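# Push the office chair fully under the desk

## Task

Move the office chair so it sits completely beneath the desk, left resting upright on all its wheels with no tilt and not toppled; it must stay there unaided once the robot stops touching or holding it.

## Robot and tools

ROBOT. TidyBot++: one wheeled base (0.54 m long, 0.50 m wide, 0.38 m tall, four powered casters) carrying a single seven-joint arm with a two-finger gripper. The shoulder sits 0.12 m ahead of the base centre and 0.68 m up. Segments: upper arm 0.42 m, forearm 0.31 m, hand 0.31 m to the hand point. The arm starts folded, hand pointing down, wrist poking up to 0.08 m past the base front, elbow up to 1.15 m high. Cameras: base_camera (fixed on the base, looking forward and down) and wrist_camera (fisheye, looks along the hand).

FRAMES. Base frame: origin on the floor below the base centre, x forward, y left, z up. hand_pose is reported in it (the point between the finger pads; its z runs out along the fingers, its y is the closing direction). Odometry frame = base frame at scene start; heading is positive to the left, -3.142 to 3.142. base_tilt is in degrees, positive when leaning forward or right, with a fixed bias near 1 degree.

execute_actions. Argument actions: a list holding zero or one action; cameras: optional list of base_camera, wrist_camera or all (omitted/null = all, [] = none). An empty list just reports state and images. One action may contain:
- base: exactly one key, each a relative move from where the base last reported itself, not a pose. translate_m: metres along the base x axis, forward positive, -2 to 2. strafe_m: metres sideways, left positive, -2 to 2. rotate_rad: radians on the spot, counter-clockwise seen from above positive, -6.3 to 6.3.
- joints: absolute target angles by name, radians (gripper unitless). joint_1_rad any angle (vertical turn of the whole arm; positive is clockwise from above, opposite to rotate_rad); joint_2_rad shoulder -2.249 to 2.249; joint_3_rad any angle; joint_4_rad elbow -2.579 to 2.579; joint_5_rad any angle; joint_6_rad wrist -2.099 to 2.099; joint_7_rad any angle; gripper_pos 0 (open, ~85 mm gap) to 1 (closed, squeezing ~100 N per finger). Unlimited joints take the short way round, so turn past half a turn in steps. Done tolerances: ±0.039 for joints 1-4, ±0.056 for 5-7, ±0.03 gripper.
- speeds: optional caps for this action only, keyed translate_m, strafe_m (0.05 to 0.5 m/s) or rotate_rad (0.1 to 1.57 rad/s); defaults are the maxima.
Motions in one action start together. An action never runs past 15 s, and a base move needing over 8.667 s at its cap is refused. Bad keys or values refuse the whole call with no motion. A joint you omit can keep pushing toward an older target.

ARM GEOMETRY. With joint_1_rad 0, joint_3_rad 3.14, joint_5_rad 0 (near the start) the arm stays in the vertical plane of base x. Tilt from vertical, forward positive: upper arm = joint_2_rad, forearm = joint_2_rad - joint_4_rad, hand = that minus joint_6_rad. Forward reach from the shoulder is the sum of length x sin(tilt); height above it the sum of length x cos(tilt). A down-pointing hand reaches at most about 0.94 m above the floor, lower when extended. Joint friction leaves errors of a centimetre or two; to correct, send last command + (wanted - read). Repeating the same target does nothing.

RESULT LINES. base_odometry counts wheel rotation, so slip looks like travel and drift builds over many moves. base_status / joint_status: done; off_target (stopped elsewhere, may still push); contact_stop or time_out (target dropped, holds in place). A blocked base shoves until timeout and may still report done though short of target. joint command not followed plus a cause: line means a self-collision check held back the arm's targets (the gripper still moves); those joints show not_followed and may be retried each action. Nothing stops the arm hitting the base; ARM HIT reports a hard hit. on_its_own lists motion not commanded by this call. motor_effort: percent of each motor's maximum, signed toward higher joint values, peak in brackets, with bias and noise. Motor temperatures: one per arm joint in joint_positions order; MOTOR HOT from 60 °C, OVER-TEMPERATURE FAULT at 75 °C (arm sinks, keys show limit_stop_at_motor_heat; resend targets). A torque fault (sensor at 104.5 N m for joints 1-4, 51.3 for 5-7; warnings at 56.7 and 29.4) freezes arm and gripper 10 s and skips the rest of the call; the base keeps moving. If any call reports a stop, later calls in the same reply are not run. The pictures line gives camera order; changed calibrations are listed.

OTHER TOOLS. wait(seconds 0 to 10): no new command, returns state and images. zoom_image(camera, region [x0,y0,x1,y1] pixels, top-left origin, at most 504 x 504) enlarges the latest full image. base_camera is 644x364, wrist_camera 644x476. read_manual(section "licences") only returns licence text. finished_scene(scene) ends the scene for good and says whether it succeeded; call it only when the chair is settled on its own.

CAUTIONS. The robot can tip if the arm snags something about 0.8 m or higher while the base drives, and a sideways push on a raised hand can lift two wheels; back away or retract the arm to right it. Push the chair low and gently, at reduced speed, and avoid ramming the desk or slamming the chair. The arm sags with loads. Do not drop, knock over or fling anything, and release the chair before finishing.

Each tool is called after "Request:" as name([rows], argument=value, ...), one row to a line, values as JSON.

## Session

Request:
execute_actions(actions=[])

Scene clock: 0.00 s.
Motor temperatures (°C, as the motors report them): [31 31 30 31 34 41 39]
base_odometry: x=+0.000 y=+0.000 heading=+0.000 (m, m, rad; odometry frame)
base_tilt: forward=+0.4 right=+0.1 (deg)
base_status: not commanded
joint_positions: joint_1_rad=+0.003 joint_2_rad=-0.312 joint_3_rad=+3.137 joint_4_rad=-2.501 joint_5_rad=+0.041 joint_6_rad=-0.927 joint_7_rad=+1.570 gripper_pos=+0.000
joint_status: not commanded
motor_effort: joint_1_rad=-1 joint_2_rad=-3 joint_3_rad=+1 joint_4_rad=+15 joint_5_rad=+0 joint_6_rad=+0 joint_7_rad=+0 (%)
hand_pose: x=+0.2543 y=-0.0087 z=+0.5891 quat_wxyz=(+0.017, +1.000, +0.012, +0.013) (m; base frame)
pictures: base_camera, wrist_camera
camera_calibration (this result's frames):
wrist_camera: T_world_to_cam=[[-0.0224213, -0.999546, 0.0201442, -0.00418739], [-0.999744, 0.0223577, -0.00337668, 0.307844], [0.00292477, -0.0202147, -0.999791, 0.722542], [0, 0, 0, 1]] pos_world=[0.305558, 0.00353782, 0.723515]
Images, in order (width x height): base_camera 644x364, wrist_camera 644x476.

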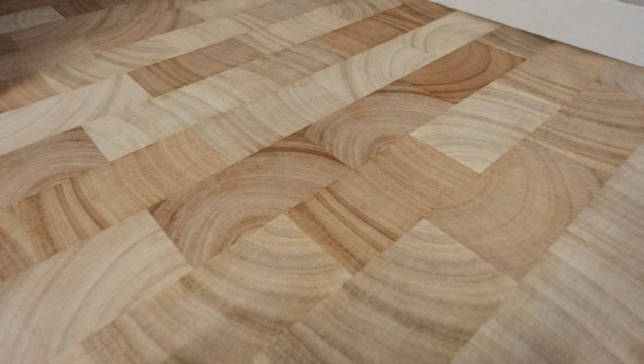

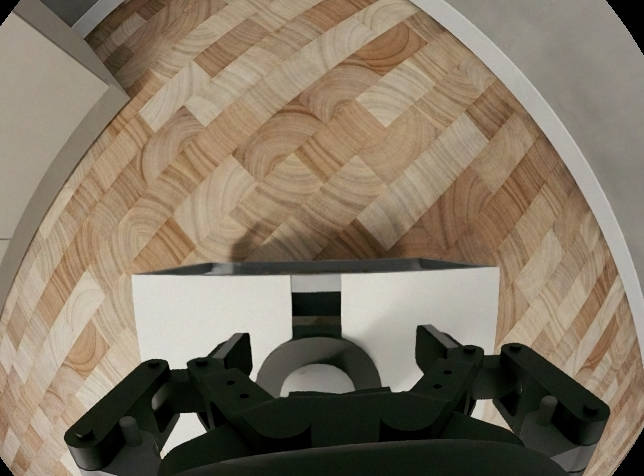

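Request:
execute_actions([
  {"joints": {"joint_6_rad": 0.35, "joint_1_rad": 2.6}},
], cameras=["wrist_camera"])

Scene clock: 12.73 s.
Motor temperatures (°C, as the motors report them): [31 31 30 31 34 41 39]
base_odometry: x=+0.000 y=+0.000 heading=+0.000 (m, m, rad; odometry frame)
base_tilt: forward=+0.4 right=+0.1 (deg)
base_status: not commanded
joint_positions: joint_1_rad=+2.587 joint_2_rad=-0.312 joint_3_rad=+3.137 joint_4_rad=-2.501 joint_5_rad=+0.041 joint_6_rad=+0.319 joint_7_rad=+1.570 gripper_pos=+0.000
joint_status: all done
motor_effort: joint_1_rad=-1(1) joint_2_rad=-8(7) joint_3_rad=+1(2) joint_4_rad=+18(19) joint_5_rad=-1(0) joint_6_rad=+7(7) joint_7_rad=+1(1) (%)
hand_pose: x=-0.2379 y=-0.2297 z=+0.8085 quat_wxyz=(+0.573, +0.240, -0.768, +0.157) (m; base frame)
pictures: wrist_camera
camera_calibration (this result's frames):
wrist_camera: T_world_to_cam=[[-0.548853, 0.835782, -0.0151178, 0.0843405], [0.273055, 0.162162, -0.948232, 0.920317], [-0.790064, -0.524569, -0.317217, 0.0824721], [0, 0, 0, 1]] pos_world=[-0.139848, -0.176468, 0.900111]
Images, in order (width x height): wrist_camera 644x476.

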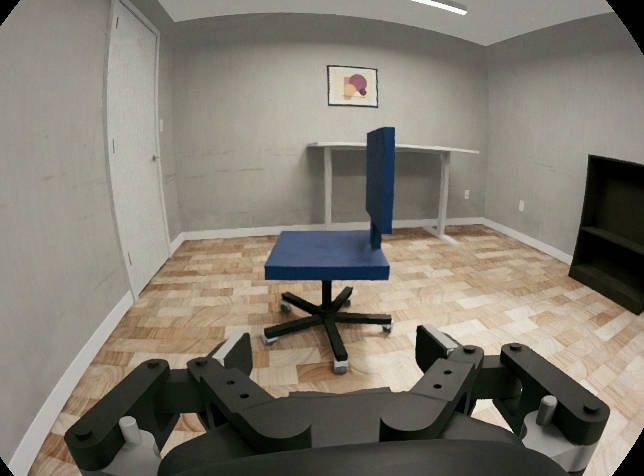

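Request:
zoom_image(camera="wrist_camera", region=[230, 110, 510, 390])

Region (230, 110, 510, 390) of wrist_camera's 644x476 image, scaled by 1.800.

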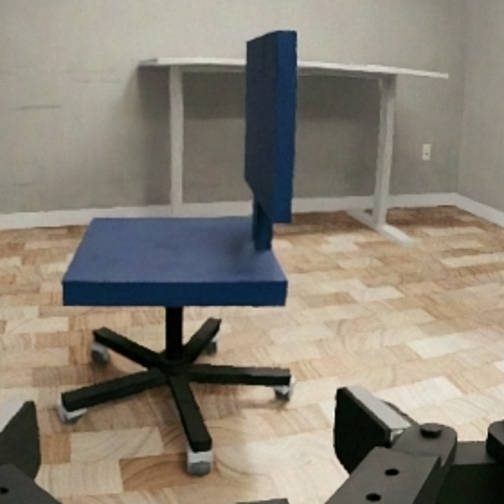

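Request:
execute_actions([
  {"base": {"rotate_rad": -1.03}, "joints": {"joint_1_rad": 1.2}},
], cameras=["wrist_camera"])

Scene clock: 95.33 s.
Motor temperatures (°C, as the motors report them): [30 31 30 31 34 41 39]
base_odometry: x=+0.000 y=+0.000 heading=-1.029 (m, m, rad; odometry frame)
base_tilt: forward=+0.5 right=+0.1 (deg)
base_status: done
joint_positions: joint_1_rad=+1.213 joint_2_rad=-0.312 joint_3_rad=+3.137 joint_4_rad=-2.501 joint_5_rad=+0.041 joint_6_rad=+0.319 joint_7_rad=+1.570 gripper_pos=+0.000
joint_status: all done
motor_effort: joint_1_rad=-1(2) joint_2_rad=-7(7) joint_3_rad=+1(2) joint_4_rad=+18(19) joint_5_rad=-1(1) joint_6_rad=+7(7) joint_7_rad=+0(1) (%)
hand_pose: x=+0.2744 y=-0.3950 z=+0.8085 quat_wxyz=(+0.343, +0.673, -0.441, +0.485) (m; base frame)
pictures: wrist_camera
camera_calibration (this result's frames):
wrist_camera: T_world_to_cam=[[-0.92704, -0.374658, -0.0151182, 0.129345], [-0.105583, 0.299513, -0.948232, 0.965374], [0.359791, -0.877453, -0.317217, -0.0543603], [0, 0, 0, 1]] pos_world=[0.241393, -0.28838, 0.900111]
Images, in order (width x height): wrist_camera 644x476.

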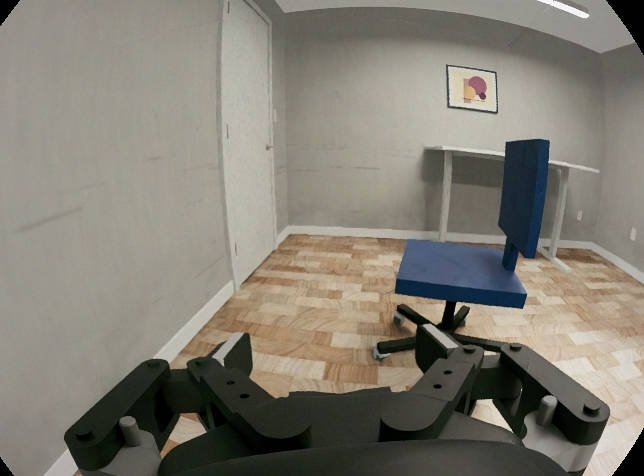

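Request:
execute_actions([
  {"base": {"translate_m": -1.12}, "joints": {"joint_1_rad": 0.9}},
], cameras=["wrist_camera"])

Scene clock: 121.30 s.
Motor temperatures (°C, as the motors report them): [30 31 30 32 34 41 39]
base_odometry: x=-0.576 y=+0.961 heading=-1.030 (m, m, rad; odometry frame)
base_tilt: forward=+0.4 right=+0.0 (deg)
base_status: done
joint_positions: joint_1_rad=+0.912 joint_2_rad=-0.312 joint_3_rad=+3.137 joint_4_rad=-2.501 joint_5_rad=+0.041 joint_6_rad=+0.319 joint_7_rad=+1.570 gripper_pos=+0.000
joint_status: all done
motor_effort: joint_1_rad=-2(1) joint_2_rad=-8(8) joint_3_rad=+1(3) joint_4_rad=+19(19) joint_5_rad=-1(1) joint_6_rad=+7(7) joint_7_rad=+1(1) (%)
hand_pose: x=+0.3846 y=-0.3311 z=+0.8086 quat_wxyz=(+0.266, +0.731, -0.335, +0.531) (m; base frame)
pictures: wrist_camera
camera_calibration (this result's frames):
wrist_camera: T_world_to_cam=[[-0.774189, -0.632774, -0.0151132, 0.111151], [-0.189542, 0.254551, -0.948302, 0.975402], [0.603908, -0.731301, -0.317008, -0.0836077], [0, 0, 0, 1]] pos_world=[0.321423, -0.239098, 0.900152]
Images, in order (width x height): wrist_camera 644x476.

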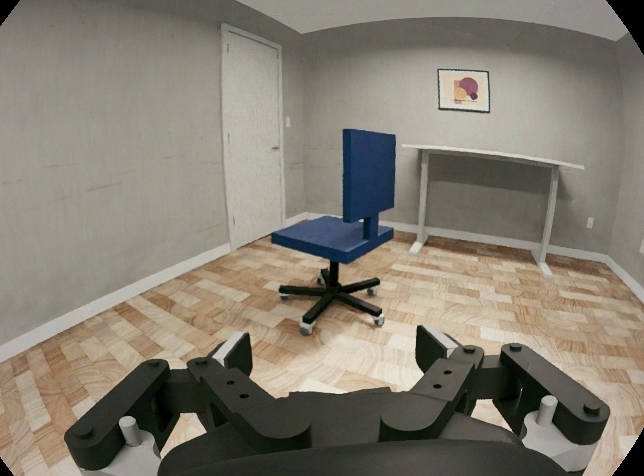

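Request:
zoom_image(camera="wrist_camera", region=[380, 130, 620, 300])

Region (380, 130, 620, 300) of wrist_camera's 644x476 image, scaled by 2.100; it fills the top 357 rows of this view, and the rest is white.

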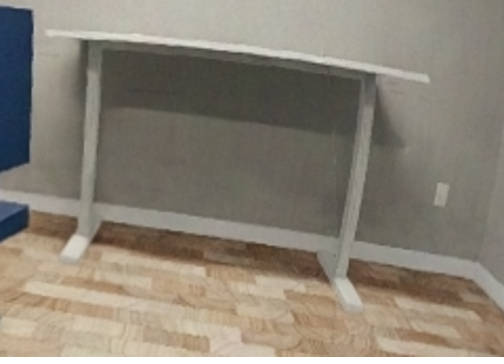

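Request:
execute_actions([
  {"base": {"strafe_m": -1.46}, "joints": {"joint_1_rad": 0.0, "joint_2_rad": 1.227, "joint_3_rad": 3.145, "joint_4_rad": -2.26, "joint_5_rad": -0.034, "joint_6_rad": 1.95, "joint_7_rad": 1.56, "gripper_pos": 0.0}},
])

Scene clock: 151.77 s.
Motor temperatures (°C, as the motors report them): [30 30 30 32 34 41 39]
base_odometry: x=-1.828 y=+0.209 heading=-1.030 (m, m, rad; odometry frame)
base_tilt: forward=+0.5 right=+0.1 (deg)
base_status: done
joint_positions: joint_1_rad=+0.009 joint_2_rad=+1.222 joint_3_rad=+3.139 joint_4_rad=-2.272 joint_5_rad=+0.000 joint_6_rad=+1.919 joint_7_rad=+1.570 gripper_pos=+0.000
joint_status: all done
motor_effort: joint_1_rad=-2(4) joint_2_rad=-36(39) joint_3_rad=+0(1) joint_4_rad=-1(20) joint_5_rad=+0(0) joint_6_rad=+7(7) joint_7_rad=+0(0) (%)
hand_pose: x=+0.7171 y=-0.0034 z=+0.5291 quat_wxyz=(+0.002, +0.709, -0.004, +0.705) (m; base frame)
pictures: base_camera, wrist_camera
camera_calibration (this result's frames):
wrist_camera: T_world_to_cam=[[0.00451502, -0.998718, -0.0504261, 0.030805], [-0.0286344, 0.0502768, -0.998325, 0.600339], [0.99958, 0.00595138, -0.0283706, -0.567348], [0, 0, 0, 1]] pos_world=[0.58416, 0.00395888, 0.584791]
Images, in order (width x height): base_camera 644x364, wrist_camera 644x476.

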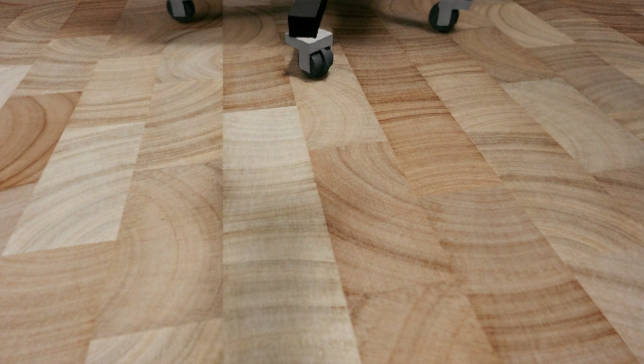

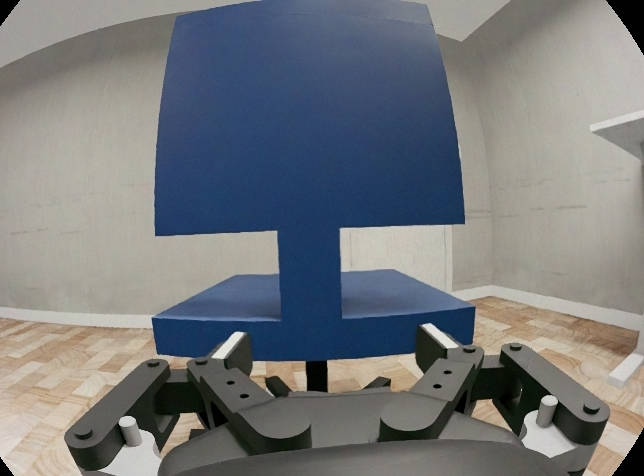

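Request:
execute_actions([
  {"base": {"strafe_m": 0.015}, "speeds": {"strafe_m": 0.05}},
], cameras=[])

Request:
execute_actions([
  {"base": {"translate_m": 0.19}, "speeds": {"translate_m": 0.2}},
], cameras=["wrist_camera"])

Request:
zoom_image(camera="wrist_camera", region=[190, 220, 480, 400])

Scene clock: 164.80 s.
Motor temperatures (°C, as the motors report them): [30 31 30 32 34 41 39]
base_odometry: x=-1.815 y=+0.217 heading=-1.030 (m, m, rad; odometry frame)
base_tilt: forward=+0.5 right=+0.0 (deg)
base_status: done
joint_positions: joint_1_rad=+0.004 joint_2_rad=+1.222 joint_3_rad=+3.139 joint_4_rad=-2.272 joint_5_rad=+0.000 joint_6_rad=+1.919 joint_7_rad=+1.570 gripper_pos=+0.000
joint_status: not commanded
motor_effort: joint_1_rad=-2(5) joint_2_rad=-36(37) joint_3_rad=+0(1) joint_4_rad=-1(1) joint_5_rad=-1(0) joint_6_rad=+7(7) joint_7_rad=+0(1) (%)
hand_pose: x=+0.7172 y=-0.0005 z=+0.5291 quat_wxyz=(+0.000, +0.709, -0.002, +0.705) (m; base frame)
pictures: none
No camera images: the call's "cameras" was empty. Leave "cameras" out to get every camera's image.

Scene clock: 166.50 s.
Motor temperatures (°C, as the motors report them): [30 31 30 32 34 41 39]
base_odometry: x=-1.718 y=+0.054 heading=-1.030 (m, m, rad; odometry frame)
base_tilt: forward=+0.5 right=+0.0 (deg)
base_status: done
joint_positions: joint_1_rad=+0.004 joint_2_rad=+1.222 joint_3_rad=+3.139 joint_4_rad=-2.266 joint_5_rad=+0.000 joint_6_rad=+1.920 joint_7_rad=+1.570 gripper_pos=+0.000
joint_status: not commanded
motor_effort: joint_1_rad=-2(1) joint_2_rad=-37(37) joint_3_rad=+0(0) joint_4_rad=+0(2) joint_5_rad=+0(0) joint_6_rad=+7(8) joint_7_rad=+0(0) (%)
hand_pose: x=+0.7189 y=-0.0005 z=+0.5305 quat_wxyz=(+0.000, +0.706, -0.002, +0.708) (m; base frame)
pictures: wrist_camera
camera_calibration (this result's frames):
wrist_camera: T_world_to_cam=[[0.00953704, -0.998712, -0.049836, 0.029762], [-0.0222925, 0.0496135, -0.99852, 0.597182], [0.999706, 0.0106339, -0.0217907, -0.572644], [0, 0, 0, 1]] pos_world=[0.585504, 0.0061848, 0.585303]
Images, in order (width x height): wrist_camera 644x476.

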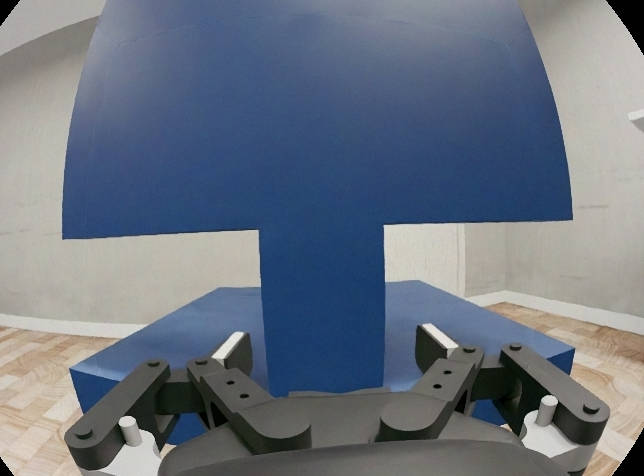

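Region (190, 220, 480, 400) of wrist_camera's 644x476 image, scaled by 1.738; it fills the top 313 rows of this view, and the rest is white.

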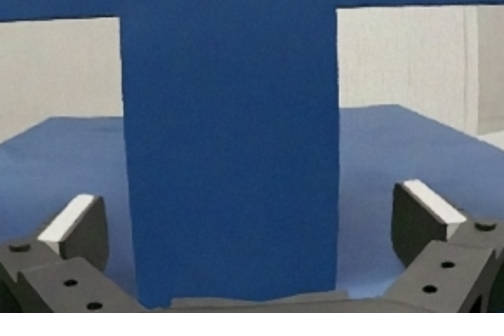

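Request:
execute_actions([
  {"base": {"strafe_m": 0.004}, "speeds": {"strafe_m": 0.05}},
], cameras=["wrist_camera"])

Request:
zoom_image(camera="wrist_camera", region=[190, 220, 480, 400])

Scene clock: 174.43 s.
Motor temperatures (°C, as the motors report them): [30 31 30 32 34 41 39]
base_odometry: x=-1.714 y=+0.056 heading=-1.030 (m, m, rad; odometry frame)
base_tilt: forward=+0.5 right=+0.0 (deg)
base_status: done
joint_positions: joint_1_rad=+0.004 joint_2_rad=+1.222 joint_3_rad=+3.140 joint_4_rad=-2.266 joint_5_rad=-0.001 joint_6_rad=+1.920 joint_7_rad=+1.570 gripper_pos=+0.000
joint_status: not commanded
motor_effort: joint_1_rad=-2(2) joint_2_rad=-36(37) joint_3_rad=+0(1) joint_4_rad=-1(0) joint_5_rad=-1(1) joint_6_rad=+8(8) joint_7_rad=+0(0) (%)
hand_pose: x=+0.7189 y=-0.0003 z=+0.5305 quat_wxyz=(+0.000, +0.706, -0.002, +0.708) (m; base frame)
pictures: wrist_camera
camera_calibration (this result's frames):
wrist_camera: T_world_to_cam=[[0.00982405, -0.998718, -0.0496662, 0.0296931], [-0.0223074, 0.0494373, -0.998528, 0.597185], [0.999703, 0.0109175, -0.0217932, -0.572643], [0, 0, 0, 1]] pos_world=[0.585503, 0.00638357, 0.585301]
Images, in order (width x height): wrist_camera 644x476.

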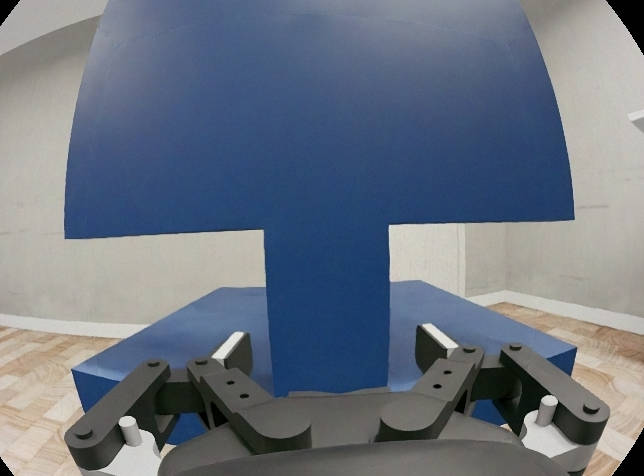

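Region (190, 220, 480, 400) of wrist_camera's 644x476 image, scaled by 1.738; it fills the top 313 rows of this view, and the rest is white.

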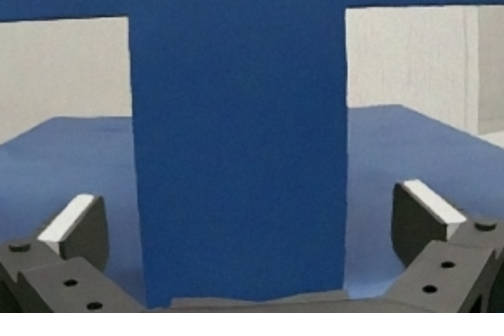

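Request:
execute_actions([
  {"base": {"translate_m": 0.058}, "speeds": {"translate_m": 0.05}},
], cameras=["wrist_camera"])

Scene clock: 185.10 s.
Motor temperatures (°C, as the motors report them): [30 31 30 31 34 41 39]
base_odometry: x=-1.684 y=+0.006 heading=-1.030 (m, m, rad; odometry frame)
base_tilt: forward=+0.5 right=+0.1 (deg)
base_status: done
joint_positions: joint_1_rad=+0.004 joint_2_rad=+1.222 joint_3_rad=+3.140 joint_4_rad=-2.266 joint_5_rad=-0.001 joint_6_rad=+1.920 joint_7_rad=+1.570 gripper_pos=+0.000
joint_status: not commanded
motor_effort: joint_1_rad=-2(4) joint_2_rad=-37(37) joint_3_rad=+0(1) joint_4_rad=+0(1) joint_5_rad=-1(0) joint_6_rad=+7(7) joint_7_rad=+1(0) (%)
hand_pose: x=+0.7190 y=-0.0003 z=+0.5306 quat_wxyz=(+0.000, +0.706, -0.002, +0.708) (m; base frame)
pictures: wrist_camera
camera_calibration (this result's frames):
wrist_camera: T_world_to_cam=[[0.00985318, -0.998718, -0.0496584, 0.0296734], [-0.0216979, 0.0494355, -0.998542, 0.596901], [0.999716, 0.0109163, -0.021183, -0.573088], [0, 0, 0, 1]] pos_world=[0.585584, 0.00638318, 0.585364]
Images, in order (width x height): wrist_camera 644x476.

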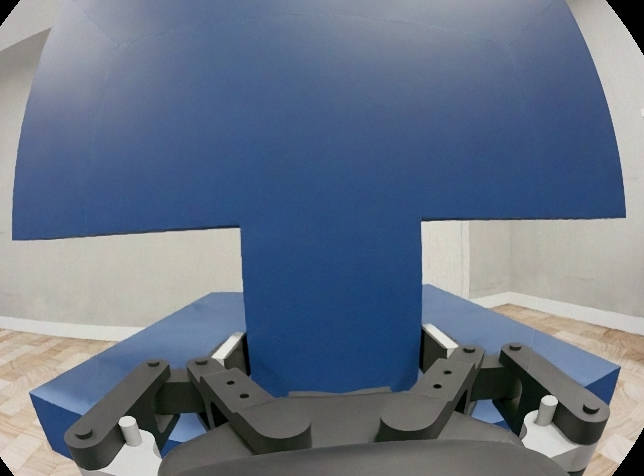

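Request:
execute_actions([
  {"base": {"translate_m": 0.03}, "speeds": {"translate_m": 0.05}},
], cameras=["wrist_camera"])

Request:
execute_actions([
  {"joints": {"gripper_pos": 1.0}},
], cameras=["wrist_camera"])

Scene clock: 192.47 s.
Motor temperatures (°C, as the motors report them): [30 31 30 31 34 41 39]
base_odometry: x=-1.668 y=-0.020 heading=-1.030 (m, m, rad; odometry frame)
base_tilt: forward=+0.5 right=+0.1 (deg)
base_status: done
joint_positions: joint_1_rad=+0.004 joint_2_rad=+1.222 joint_3_rad=+3.140 joint_4_rad=-2.265 joint_5_rad=-0.001 joint_6_rad=+1.920 joint_7_rad=+1.570 gripper_pos=+0.000
joint_status: not commanded
motor_effort: joint_1_rad=-2(0) joint_2_rad=-37(37) joint_3_rad=+0(0) joint_4_rad=+0(2) joint_5_rad=-1(1) joint_6_rad=+7(7) joint_7_rad=+1(1) (%)
hand_pose: x=+0.7191 y=-0.0003 z=+0.5308 quat_wxyz=(+0.000, +0.706, -0.002, +0.708) (m; base frame)
pictures: wrist_camera
camera_calibration (this result's frames):
wrist_camera: T_world_to_cam=[[0.00988551, -0.998718, -0.0496496, 0.0296505], [-0.0210194, 0.0494335, -0.998556, 0.596566], [0.99973, 0.0109148, -0.0205038, -0.573583], [0, 0, 0, 1]] pos_world=[0.585675, 0.00638275, 0.585417]
Images, in order (width x height): wrist_camera 644x476.

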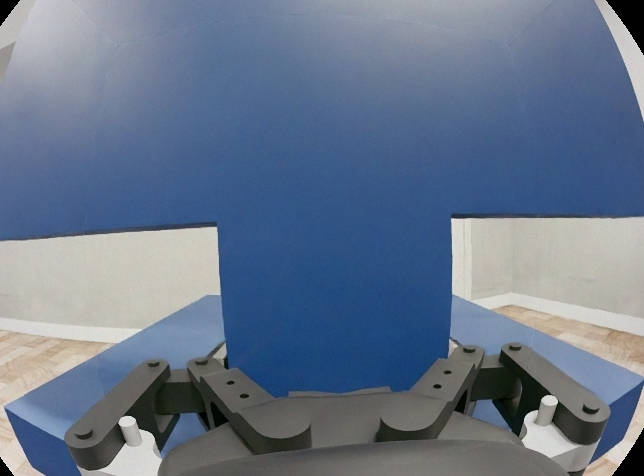

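Scene clock: 193.57 s.
Motor temperatures (°C, as the motors report them): [30 31 30 31 34 41 39]
base_odometry: x=-1.669 y=-0.020 heading=-1.030 (m, m, rad; odometry frame)
base_tilt: forward=+0.5 right=+0.1 (deg)
base_status: not commanded
joint_positions: joint_1_rad=+0.001 joint_2_rad=+1.223 joint_3_rad=+3.140 joint_4_rad=-2.269 joint_5_rad=-0.002 joint_6_rad=+1.923 joint_7_rad=+1.570 gripper_pos=+0.087
joint_status: gripper_pos off_target (ended at +0.087, target +1.000)
motor_effort: joint_1_rad=-2(4) joint_2_rad=-37(38) joint_3_rad=+1(4) joint_4_rad=+2(8) joint_5_rad=-1(6) joint_6_rad=+7(7) joint_7_rad=+3(3) (%)
hand_pose: x=+0.7180 y=+0.0009 z=+0.5305 quat_wxyz=(+0.000, +0.707, -0.002, +0.708) (m; base frame)
pictures: wrist_camera
camera_calibration (this result's frames):
wrist_camera: T_world_to_cam=[[0.0113357, -0.998722, -0.0492593, 0.0296069], [-0.0226017, 0.0489939, -0.998543, 0.597286], [0.99968, 0.0124326, -0.0220175, -0.571604], [0, 0, 0, 1]] pos_world=[0.584585, 0.00741217, 0.585289]
Images, in order (width x height): wrist_camera 644x476.

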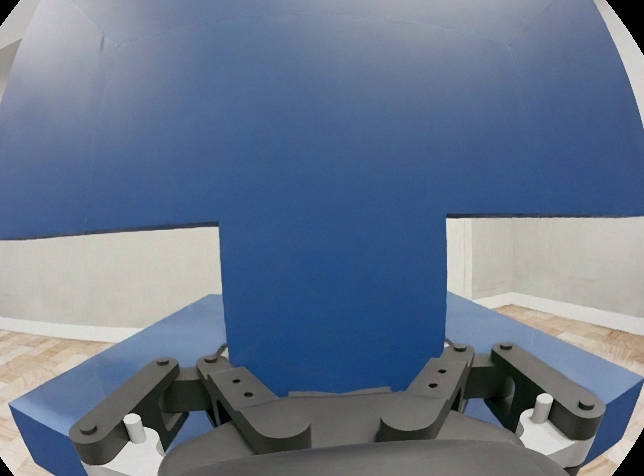

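Request:
execute_actions(actions=[])

Scene clock: 217.07 s.
Motor temperatures (°C, as the motors report them): [30 31 30 31 34 41 39]
base_odometry: x=-1.669 y=-0.020 heading=-1.030 (m, m, rad; odometry frame)
base_tilt: forward=+0.5 right=+0.0 (deg)
base_status: not commanded
joint_positions: joint_1_rad=+0.001 joint_2_rad=+1.223 joint_3_rad=+3.140 joint_4_rad=-2.269 joint_5_rad=-0.002 joint_6_rad=+1.923 joint_7_rad=+1.570 gripper_pos=+0.087
joint_status: gripper_pos off_target (ended at +0.087, target +1.000)
motor_effort: joint_1_rad=-1(4) joint_2_rad=-37(38) joint_3_rad=+1(4) joint_4_rad=+2(8) joint_5_rad=-1(6) joint_6_rad=+6(7) joint_7_rad=+2(3) (%)
hand_pose: x=+0.7180 y=+0.0009 z=+0.5305 quat_wxyz=(+0.000, +0.707, -0.002, +0.708) (m; base frame)
pictures: base_camera, wrist_camera
camera_calibration (this result's frames):
wrist_camera: T_world_to_cam=[[0.011336, -0.998722, -0.0492596, 0.0296071], [-0.0226016, 0.0489942, -0.998543, 0.597286], [0.99968, 0.0124328, -0.0220173, -0.571604], [0, 0, 0, 1]] pos_world=[0.584585, 0.00741227, 0.585289]
Images, in order (width x height): base_camera 644x364, wrist_camera 644x476.

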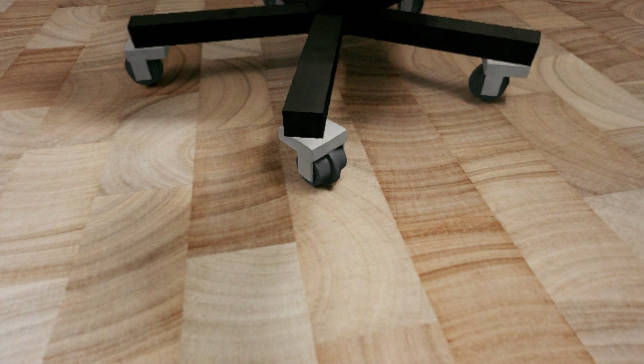

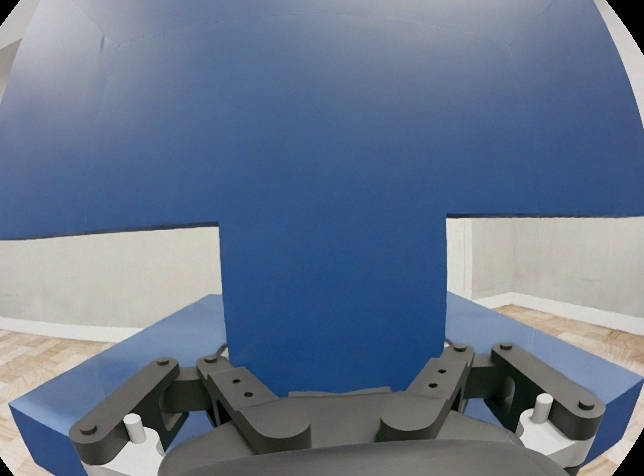

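Request:
execute_actions([
  {"base": {"strafe_m": 0.12}, "speeds": {"strafe_m": 0.12}},
], cameras=["base_camera"])

Request:
execute_actions([
  {"base": {"translate_m": 0.1}, "speeds": {"translate_m": 0.15}},
])

Scene clock: 234.83 s.
Motor temperatures (°C, as the motors report them): [30 31 30 31 34 41 39]
base_odometry: x=-1.566 y=+0.042 heading=-1.030 (m, m, rad; odometry frame)
base_tilt: forward=+0.5 right=+0.1 (deg)
base_status: done
joint_positions: joint_1_rad=+0.028 joint_2_rad=+1.225 joint_3_rad=+3.147 joint_4_rad=-2.265 joint_5_rad=-0.062 joint_6_rad=+1.923 joint_7_rad=+1.544 gripper_pos=+0.089
joint_status: not commanded
motor_effort: joint_1_rad=-6(16) joint_2_rad=-37(39) joint_3_rad=+1(2) joint_4_rad=-1(1) joint_5_rad=+2(9) joint_6_rad=+9(10) joint_7_rad=+6(9) (%)
hand_pose: x=+0.7176 y=-0.0354 z=+0.5304 quat_wxyz=(+0.031, +0.705, -0.031, +0.708) (m; base frame)
pictures: base_camera
Images, in order (width x height): base_camera 644x364.

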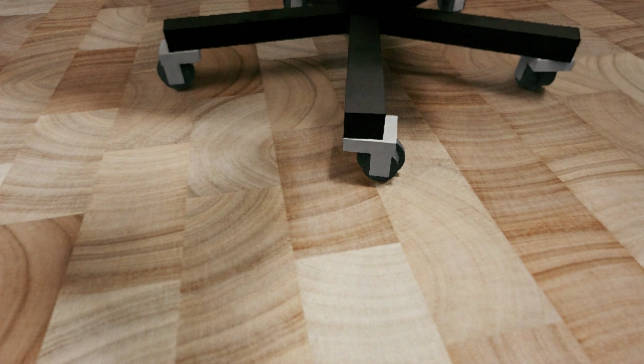

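Scene clock: 236.17 s.
Motor temperatures (°C, as the motors report them): [30 31 30 31 34 41 39]
base_odometry: x=-1.514 y=-0.044 heading=-1.030 (m, m, rad; odometry frame)
base_tilt: forward=+0.5 right=+0.0 (deg)
base_status: done
joint_positions: joint_1_rad=+0.010 joint_2_rad=+1.232 joint_3_rad=+3.145 joint_4_rad=-2.269 joint_5_rad=-0.062 joint_6_rad=+1.940 joint_7_rad=+1.544 gripper_pos=+0.090
joint_status: not commanded
motor_effort: joint_1_rad=-1(8) joint_2_rad=-38(42) joint_3_rad=+2(3) joint_4_rad=+0(6) joint_5_rad=-2(3) joint_6_rad=+10(13) joint_7_rad=+2(7) (%)
hand_pose: x=+0.7159 y=-0.0236 z=+0.5307 quat_wxyz=(+0.024, +0.703, -0.025, +0.711) (m; base frame)
pictures: base_camera, wrist_camera
camera_calibration (this result's frames):
wrist_camera: T_world_to_cam=[[-0.0546953, -0.997314, -0.048717, 0.0521736], [-0.00991009, 0.0493298, -0.998733, 0.58974], [0.998454, -0.0541432, -0.0125816, -0.574951], [0, 0, 0, 1]] pos_world=[0.58276, -0.00818802, 0.584301]
Images, in order (width x height): base_camera 644x364, wrist_camera 644x476.

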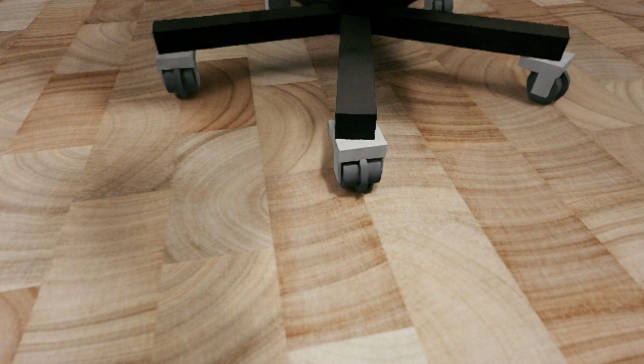

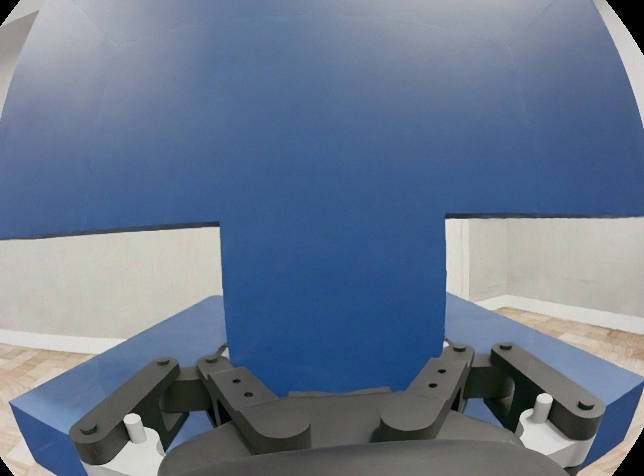

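Request:
execute_actions([
  {"base": {"rotate_rad": -0.8}, "speeds": {"rotate_rad": 0.3}},
])

Scene clock: 242.83 s.
Motor temperatures (°C, as the motors report them): [30 31 30 31 34 41 39]
base_odometry: x=-1.514 y=-0.044 heading=-1.829 (m, m, rad; odometry frame)
base_tilt: forward=+0.5 right=+0.0 (deg)
base_status: done
joint_positions: joint_1_rad=+0.013 joint_2_rad=+1.233 joint_3_rad=+3.136 joint_4_rad=-2.266 joint_5_rad=-0.009 joint_6_rad=+1.940 joint_7_rad=+1.573 gripper_pos=+0.090
joint_status: not commanded
motor_effort: joint_1_rad=-4(20) joint_2_rad=-36(40) joint_3_rad=+1(5) joint_4_rad=-1(2) joint_5_rad=+1(16) joint_6_rad=+9(13) joint_7_rad=+5(9) (%)
hand_pose: x=+0.7172 y=-0.0069 z=+0.5306 quat_wxyz=(+0.007, +0.703, -0.007, +0.711) (m; base frame)
pictures: base_camera, wrist_camera
camera_calibration (this result's frames):
wrist_camera: T_world_to_cam=[[-0.00532973, -0.998864, -0.0473509, 0.0327381], [-0.0114159, 0.0474093, -0.99881, 0.589871], [0.999921, -0.00478284, -0.0116556, -0.576538], [0, 0, 0, 1]] pos_world=[0.583401, 0.00197813, 0.583999]
Images, in order (width x height): base_camera 644x364, wrist_camera 644x476.

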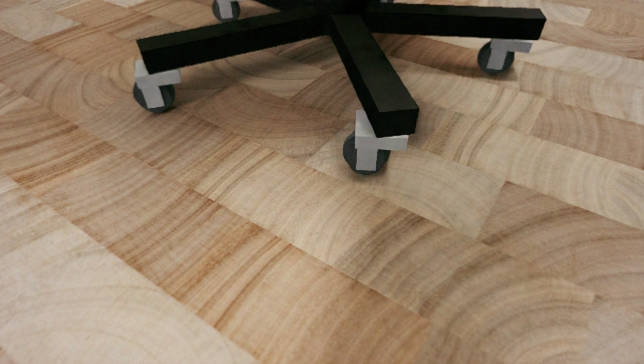

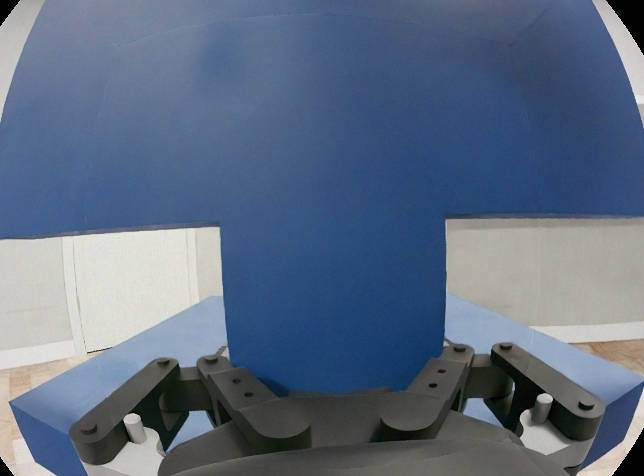

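Request:
execute_actions([
  {"base": {"rotate_rad": -0.4}, "speeds": {"rotate_rad": 0.3}},
])

Scene clock: 248.97 s.
Motor temperatures (°C, as the motors report them): [30 31 30 31 34 41 39]
base_odometry: x=-1.514 y=-0.044 heading=-2.228 (m, m, rad; odometry frame)
base_tilt: forward=+0.5 right=+0.1 (deg)
base_status: done
joint_positions: joint_1_rad=+0.026 joint_2_rad=+1.233 joint_3_rad=+3.138 joint_4_rad=-2.265 joint_5_rad=-0.021 joint_6_rad=+1.940 joint_7_rad=+1.567 gripper_pos=+0.091
joint_status: not commanded
motor_effort: joint_1_rad=-6(18) joint_2_rad=-36(40) joint_3_rad=+1(5) joint_4_rad=-1(2) joint_5_rad=+2(15) joint_6_rad=+9(13) joint_7_rad=+6(9) (%)
hand_pose: x=+0.7171 y=-0.0190 z=+0.5306 quat_wxyz=(+0.016, +0.702, -0.016, +0.711) (m; base frame)
pictures: base_camera, wrist_camera
camera_calibration (this result's frames):
wrist_camera: T_world_to_cam=[[-0.030534, -0.998417, -0.0472282, 0.0387341], [-0.00958798, 0.0475407, -0.998823, 0.589132], [0.999488, -0.0300453, -0.0110244, -0.577028], [0, 0, 0, 1]] pos_world=[0.583564, -0.00667191, 0.583907]
Images, in order (width x height): base_camera 644x364, wrist_camera 644x476.

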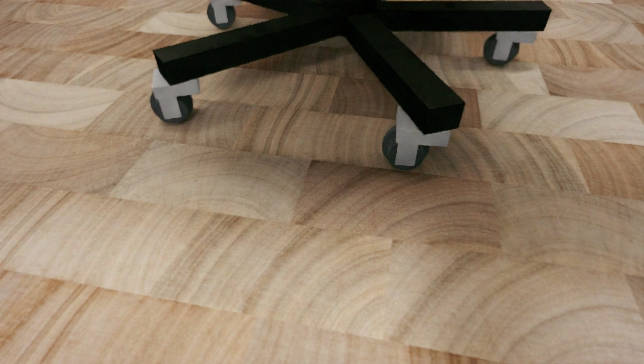

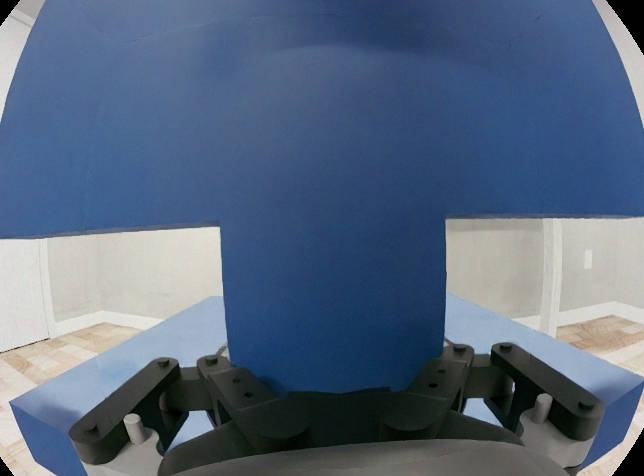

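Request:
execute_actions([
  {"base": {"rotate_rad": -0.23}, "speeds": {"rotate_rad": 0.25}},
])

Scene clock: 255.07 s.
Motor temperatures (°C, as the motors report them): [30 31 30 31 34 41 39]
base_odometry: x=-1.514 y=-0.044 heading=-2.457 (m, m, rad; odometry frame)
base_tilt: forward=+0.5 right=+0.0 (deg)
base_status: done
joint_positions: joint_1_rad=+0.012 joint_2_rad=+1.233 joint_3_rad=+3.137 joint_4_rad=-2.265 joint_5_rad=-0.005 joint_6_rad=+1.940 joint_7_rad=+1.573 gripper_pos=+0.091
joint_status: not commanded
motor_effort: joint_1_rad=-4(16) joint_2_rad=-37(39) joint_3_rad=+1(4) joint_4_rad=-2(2) joint_5_rad=+0(14) joint_6_rad=+10(12) joint_7_rad=+5(8) (%)
hand_pose: x=+0.7176 y=-0.0060 z=+0.5306 quat_wxyz=(+0.005, +0.702, -0.006, +0.712) (m; base frame)
pictures: base_camera, wrist_camera
camera_calibration (this result's frames):
wrist_camera: T_world_to_cam=[[-0.00183709, -0.998882, -0.0472272, 0.0310801], [-0.0105694, 0.0472441, -0.998827, 0.589308], [0.999942, -0.00133577, -0.0106444, -0.577414], [0, 0, 0, 1]] pos_world=[0.583666, 0.0024328, 0.583939]
Images, in order (width x height): base_camera 644x364, wrist_camera 644x476.

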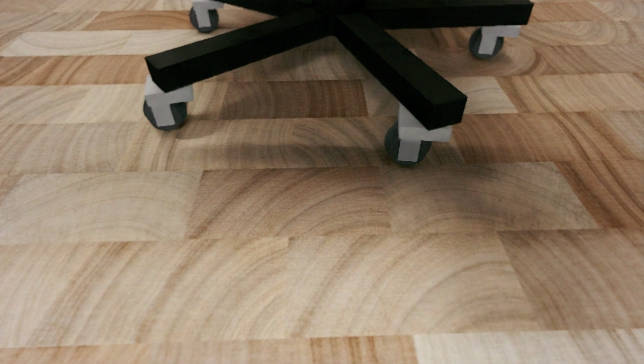

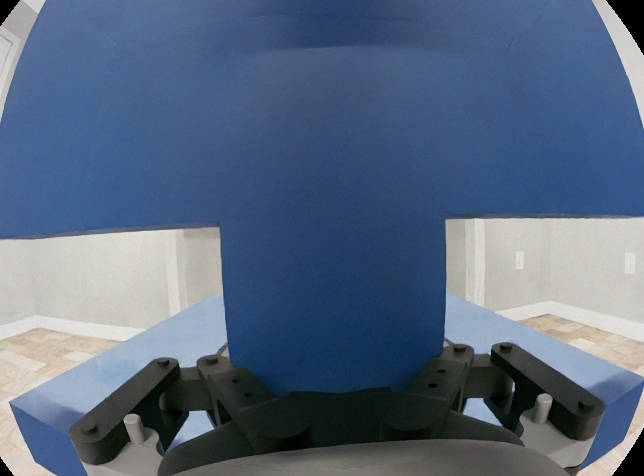

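Request:
zoom_image(camera="wrist_camera", region=[100, 200, 600, 360])

Request:
zoom_image(camera="base_camera", region=[70, 0, 574, 364])

Region (100, 200, 600, 360) of wrist_camera's 644x476 image, scaled by 1.008; it fills the top 161 rows of this view, and the rest is white.

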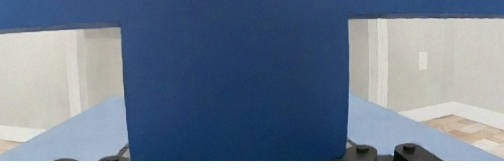

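Region (70, 0, 574, 364) of base_camera's 644x364 image, scaled by 1.000.

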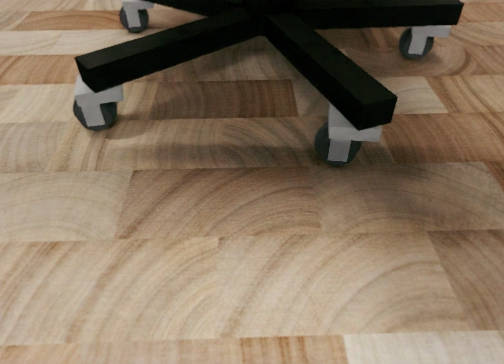

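Request:
execute_actions([
  {"base": {"translate_m": 0.25}, "speeds": {"translate_m": 0.12}},
])

Scene clock: 308.40 s.
Motor temperatures (°C, as the motors report them): [30 32 30 31 34 41 39]
base_odometry: x=-1.708 y=-0.202 heading=-2.458 (m, m, rad; odometry frame)
base_tilt: forward=+0.5 right=+0.1 (deg)
base_status: done
joint_positions: joint_1_rad=+0.027 joint_2_rad=+1.234 joint_3_rad=+3.137 joint_4_rad=-2.269 joint_5_rad=-0.033 joint_6_rad=+1.944 joint_7_rad=+1.563 gripper_pos=+0.091
joint_status: not commanded
motor_effort: joint_1_rad=-9(10) joint_2_rad=-38(41) joint_3_rad=-1(4) joint_4_rad=+0(5) joint_5_rad=+4(5) joint_6_rad=+11(13) joint_7_rad=+6(7) (%)
hand_pose: x=+0.7157 y=-0.0228 z=+0.5308 quat_wxyz=(+0.020, +0.702, -0.020, +0.711) (m; base frame)
pictures: base_camera, wrist_camera
camera_calibration (this result's frames):
wrist_camera: T_world_to_cam=[[-0.0424486, -0.997981, -0.0472534, 0.0434213], [-0.00938617, 0.0476922, -0.998818, 0.58936], [0.999055, -0.0419549, -0.0113917, -0.575431], [0, 0, 0, 1]] pos_world=[0.582262, -0.0089164, 0.58416]
Images, in order (width x height): base_camera 644x364, wrist_camera 644x476.

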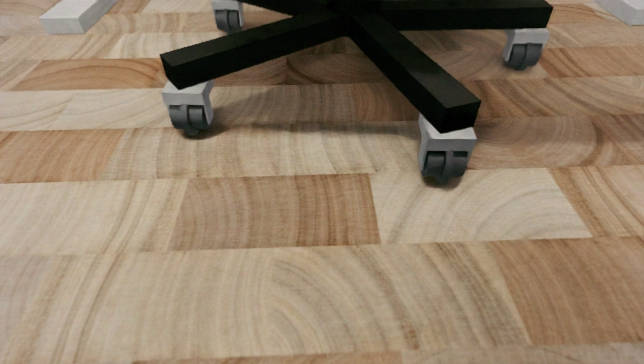

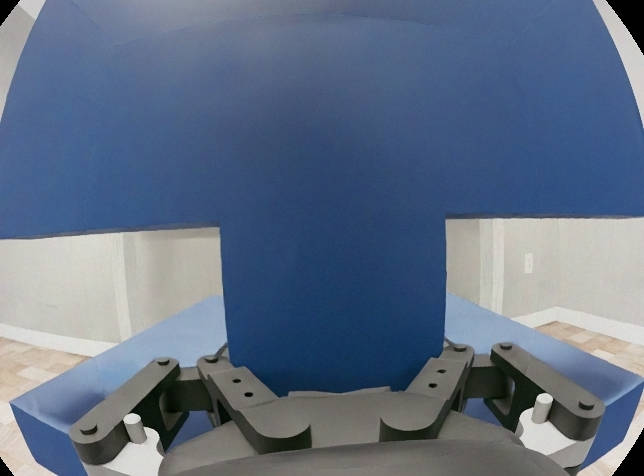

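Request:
zoom_image(camera="base_camera", region=[480, 0, 644, 80])

Request:
zoom_image(camera="base_camera", region=[0, 0, 164, 80])

Region (480, 0, 644, 80) of base_camera's 644x364 image, scaled by 3.073; it fills the top 246 rows of this view, and the rest is white.

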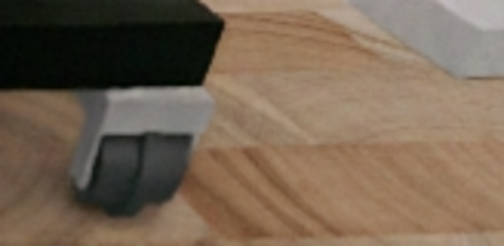

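Region (0, 0, 164, 80) of base_camera's 644x364 image, scaled by 3.073; it fills the top 246 rows of this view, and the rest is white.

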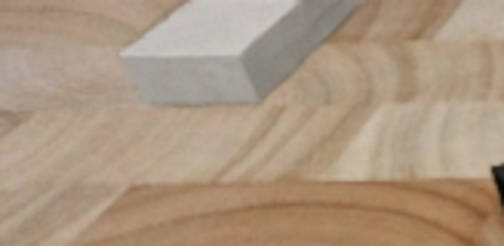

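Request:
execute_actions([
  {"base": {"translate_m": 0.2}, "speeds": {"translate_m": 0.1}},
])

Scene clock: 344.17 s.
Motor temperatures (°C, as the motors report them): [30 32 30 31 34 41 39]
base_odometry: x=-1.863 y=-0.328 heading=-2.459 (m, m, rad; odometry frame)
base_tilt: forward=+0.5 right=+0.0 (deg)
base_status: done
joint_positions: joint_1_rad=+0.032 joint_2_rad=+1.234 joint_3_rad=+3.138 joint_4_rad=-2.268 joint_5_rad=-0.038 joint_6_rad=+1.945 joint_7_rad=+1.560 gripper_pos=+0.091
joint_status: not commanded
motor_effort: joint_1_rad=-8(11) joint_2_rad=-37(42) joint_3_rad=+0(1) joint_4_rad=+0(5) joint_5_rad=+3(6) joint_6_rad=+9(13) joint_7_rad=+5(7) (%)
hand_pose: x=+0.7156 y=-0.0276 z=+0.5307 quat_wxyz=(+0.024, +0.702, -0.023, +0.711) (m; base frame)
pictures: base_camera, wrist_camera
camera_calibration (this result's frames):
wrist_camera: T_world_to_cam=[[-0.052481, -0.99751, -0.0471201, 0.045774], [-0.00812758, 0.0476102, -0.998833, 0.588615], [0.998589, -0.0520368, -0.010606, -0.575971], [0, 0, 0, 1]] pos_world=[0.582345, -0.0123357, 0.583976]
Images, in order (width x height): base_camera 644x364, wrist_camera 644x476.

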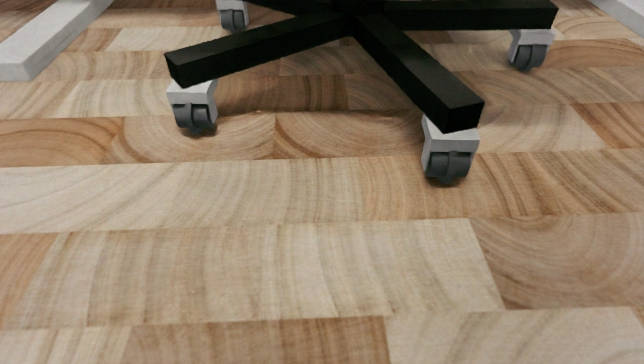

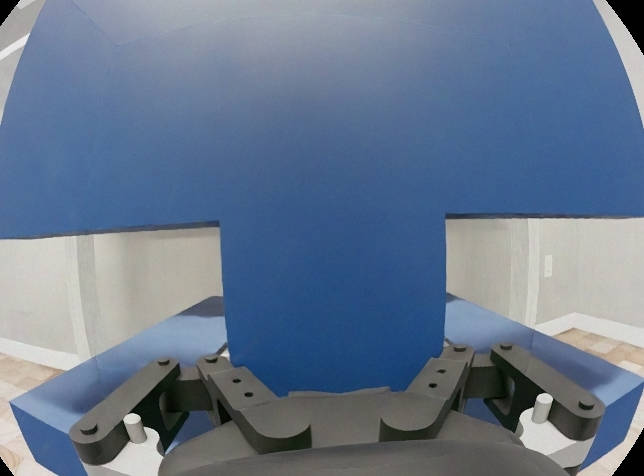

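Request:
execute_actions([
  {"base": {"translate_m": 0.04}, "joints": {"joint_1_rad": -0.025}, "speeds": {"translate_m": 0.05}},
])

Scene clock: 357.80 s.
Motor temperatures (°C, as the motors report them): [30 32 30 31 34 41 39]
base_odometry: x=-1.895 y=-0.353 heading=-2.460 (m, m, rad; odometry frame)
base_tilt: forward=+0.5 right=+0.1 (deg)
base_status: done
joint_positions: joint_1_rad=+0.029 joint_2_rad=+1.234 joint_3_rad=+3.139 joint_4_rad=-2.272 joint_5_rad=-0.039 joint_6_rad=+1.945 joint_7_rad=+1.559 gripper_pos=+0.091
joint_status: joint_1_rad off_target (ended at +0.029, target -0.025)
motor_effort: joint_1_rad=-9(11) joint_2_rad=-37(43) joint_3_rad=+0(1) joint_4_rad=+2(5) joint_5_rad=+4(6) joint_6_rad=+9(13) joint_7_rad=+6(7) (%)
hand_pose: x=+0.7148 y=-0.0265 z=+0.5306 quat_wxyz=(+0.023, +0.703, -0.023, +0.711) (m; base frame)
pictures: base_camera, wrist_camera
camera_calibration (this result's frames):
wrist_camera: T_world_to_cam=[[-0.0508957, -0.997601, -0.0469316, 0.0456011], [-0.0103951, 0.0475191, -0.998816, 0.590052], [0.99865, -0.0503476, -0.0127886, -0.573877], [0, 0, 0, 1]] pos_world=[0.581557, -0.0114404, 0.584155]
Images, in order (width x height): base_camera 644x364, wrist_camera 644x476.

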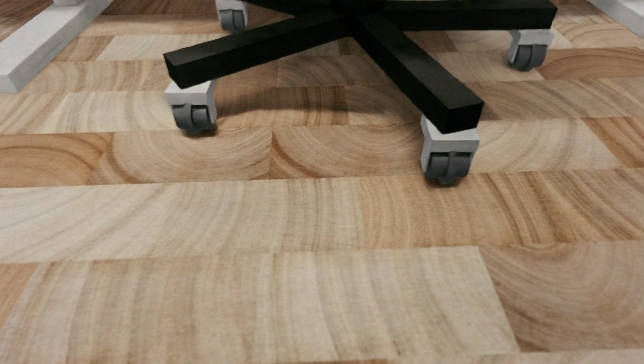

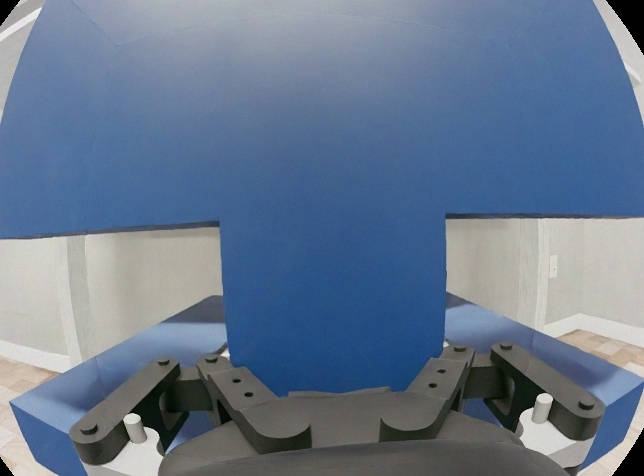

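Request:
execute_actions([
  {"base": {"translate_m": 0.035}, "joints": {"joint_1_rad": -0.025}, "speeds": {"translate_m": 0.05}},
])

Scene clock: 362.13 s.
Motor temperatures (°C, as the motors report them): [30 32 30 31 34 41 39]
base_odometry: x=-1.922 y=-0.375 heading=-2.461 (m, m, rad; odometry frame)
base_tilt: forward=+0.5 right=+0.1 (deg)
base_status: done
joint_positions: joint_1_rad=+0.028 joint_2_rad=+1.234 joint_3_rad=+3.139 joint_4_rad=-2.271 joint_5_rad=-0.039 joint_6_rad=+1.946 joint_7_rad=+1.559 gripper_pos=+0.091
joint_status: joint_1_rad off_target (ended at +0.028, target -0.025)
motor_effort: joint_1_rad=-10(11) joint_2_rad=-38(43) joint_3_rad=-1(1) joint_4_rad=+2(6) joint_5_rad=+5(5) joint_6_rad=+9(13) joint_7_rad=+6(7) (%)
hand_pose: x=+0.7149 y=-0.0258 z=+0.5307 quat_wxyz=(+0.023, +0.703, -0.022, +0.711) (m; base frame)
pictures: base_camera, wrist_camera
camera_calibration (this result's frames):
wrist_camera: T_world_to_cam=[[-0.0498072, -0.997652, -0.0469987, 0.0454968], [-0.00989253, 0.0475476, -0.99882, 0.589755], [0.99871, -0.0492835, -0.0122375, -0.574268], [0, 0, 0, 1]] pos_world=[0.581627, -0.0109534, 0.584169]
Images, in order (width x height): base_camera 644x364, wrist_camera 644x476.

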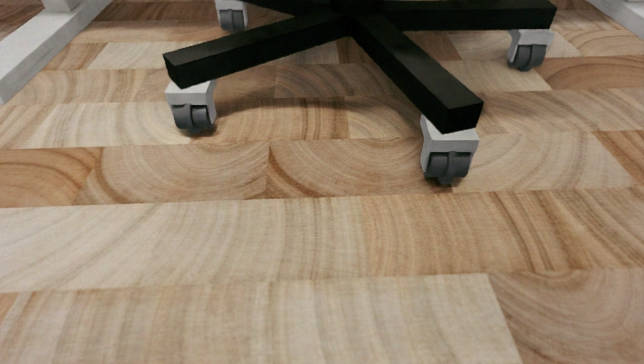

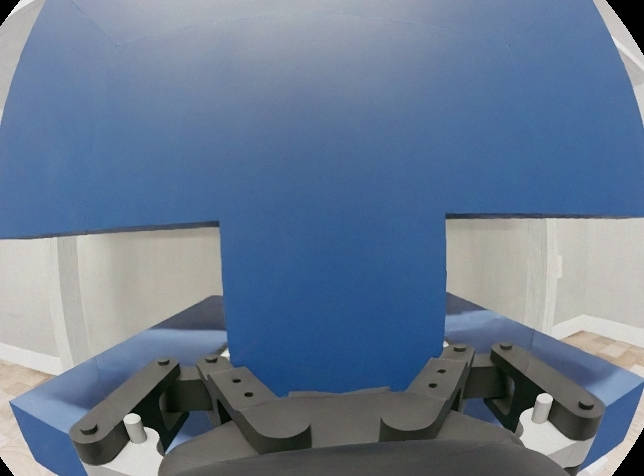

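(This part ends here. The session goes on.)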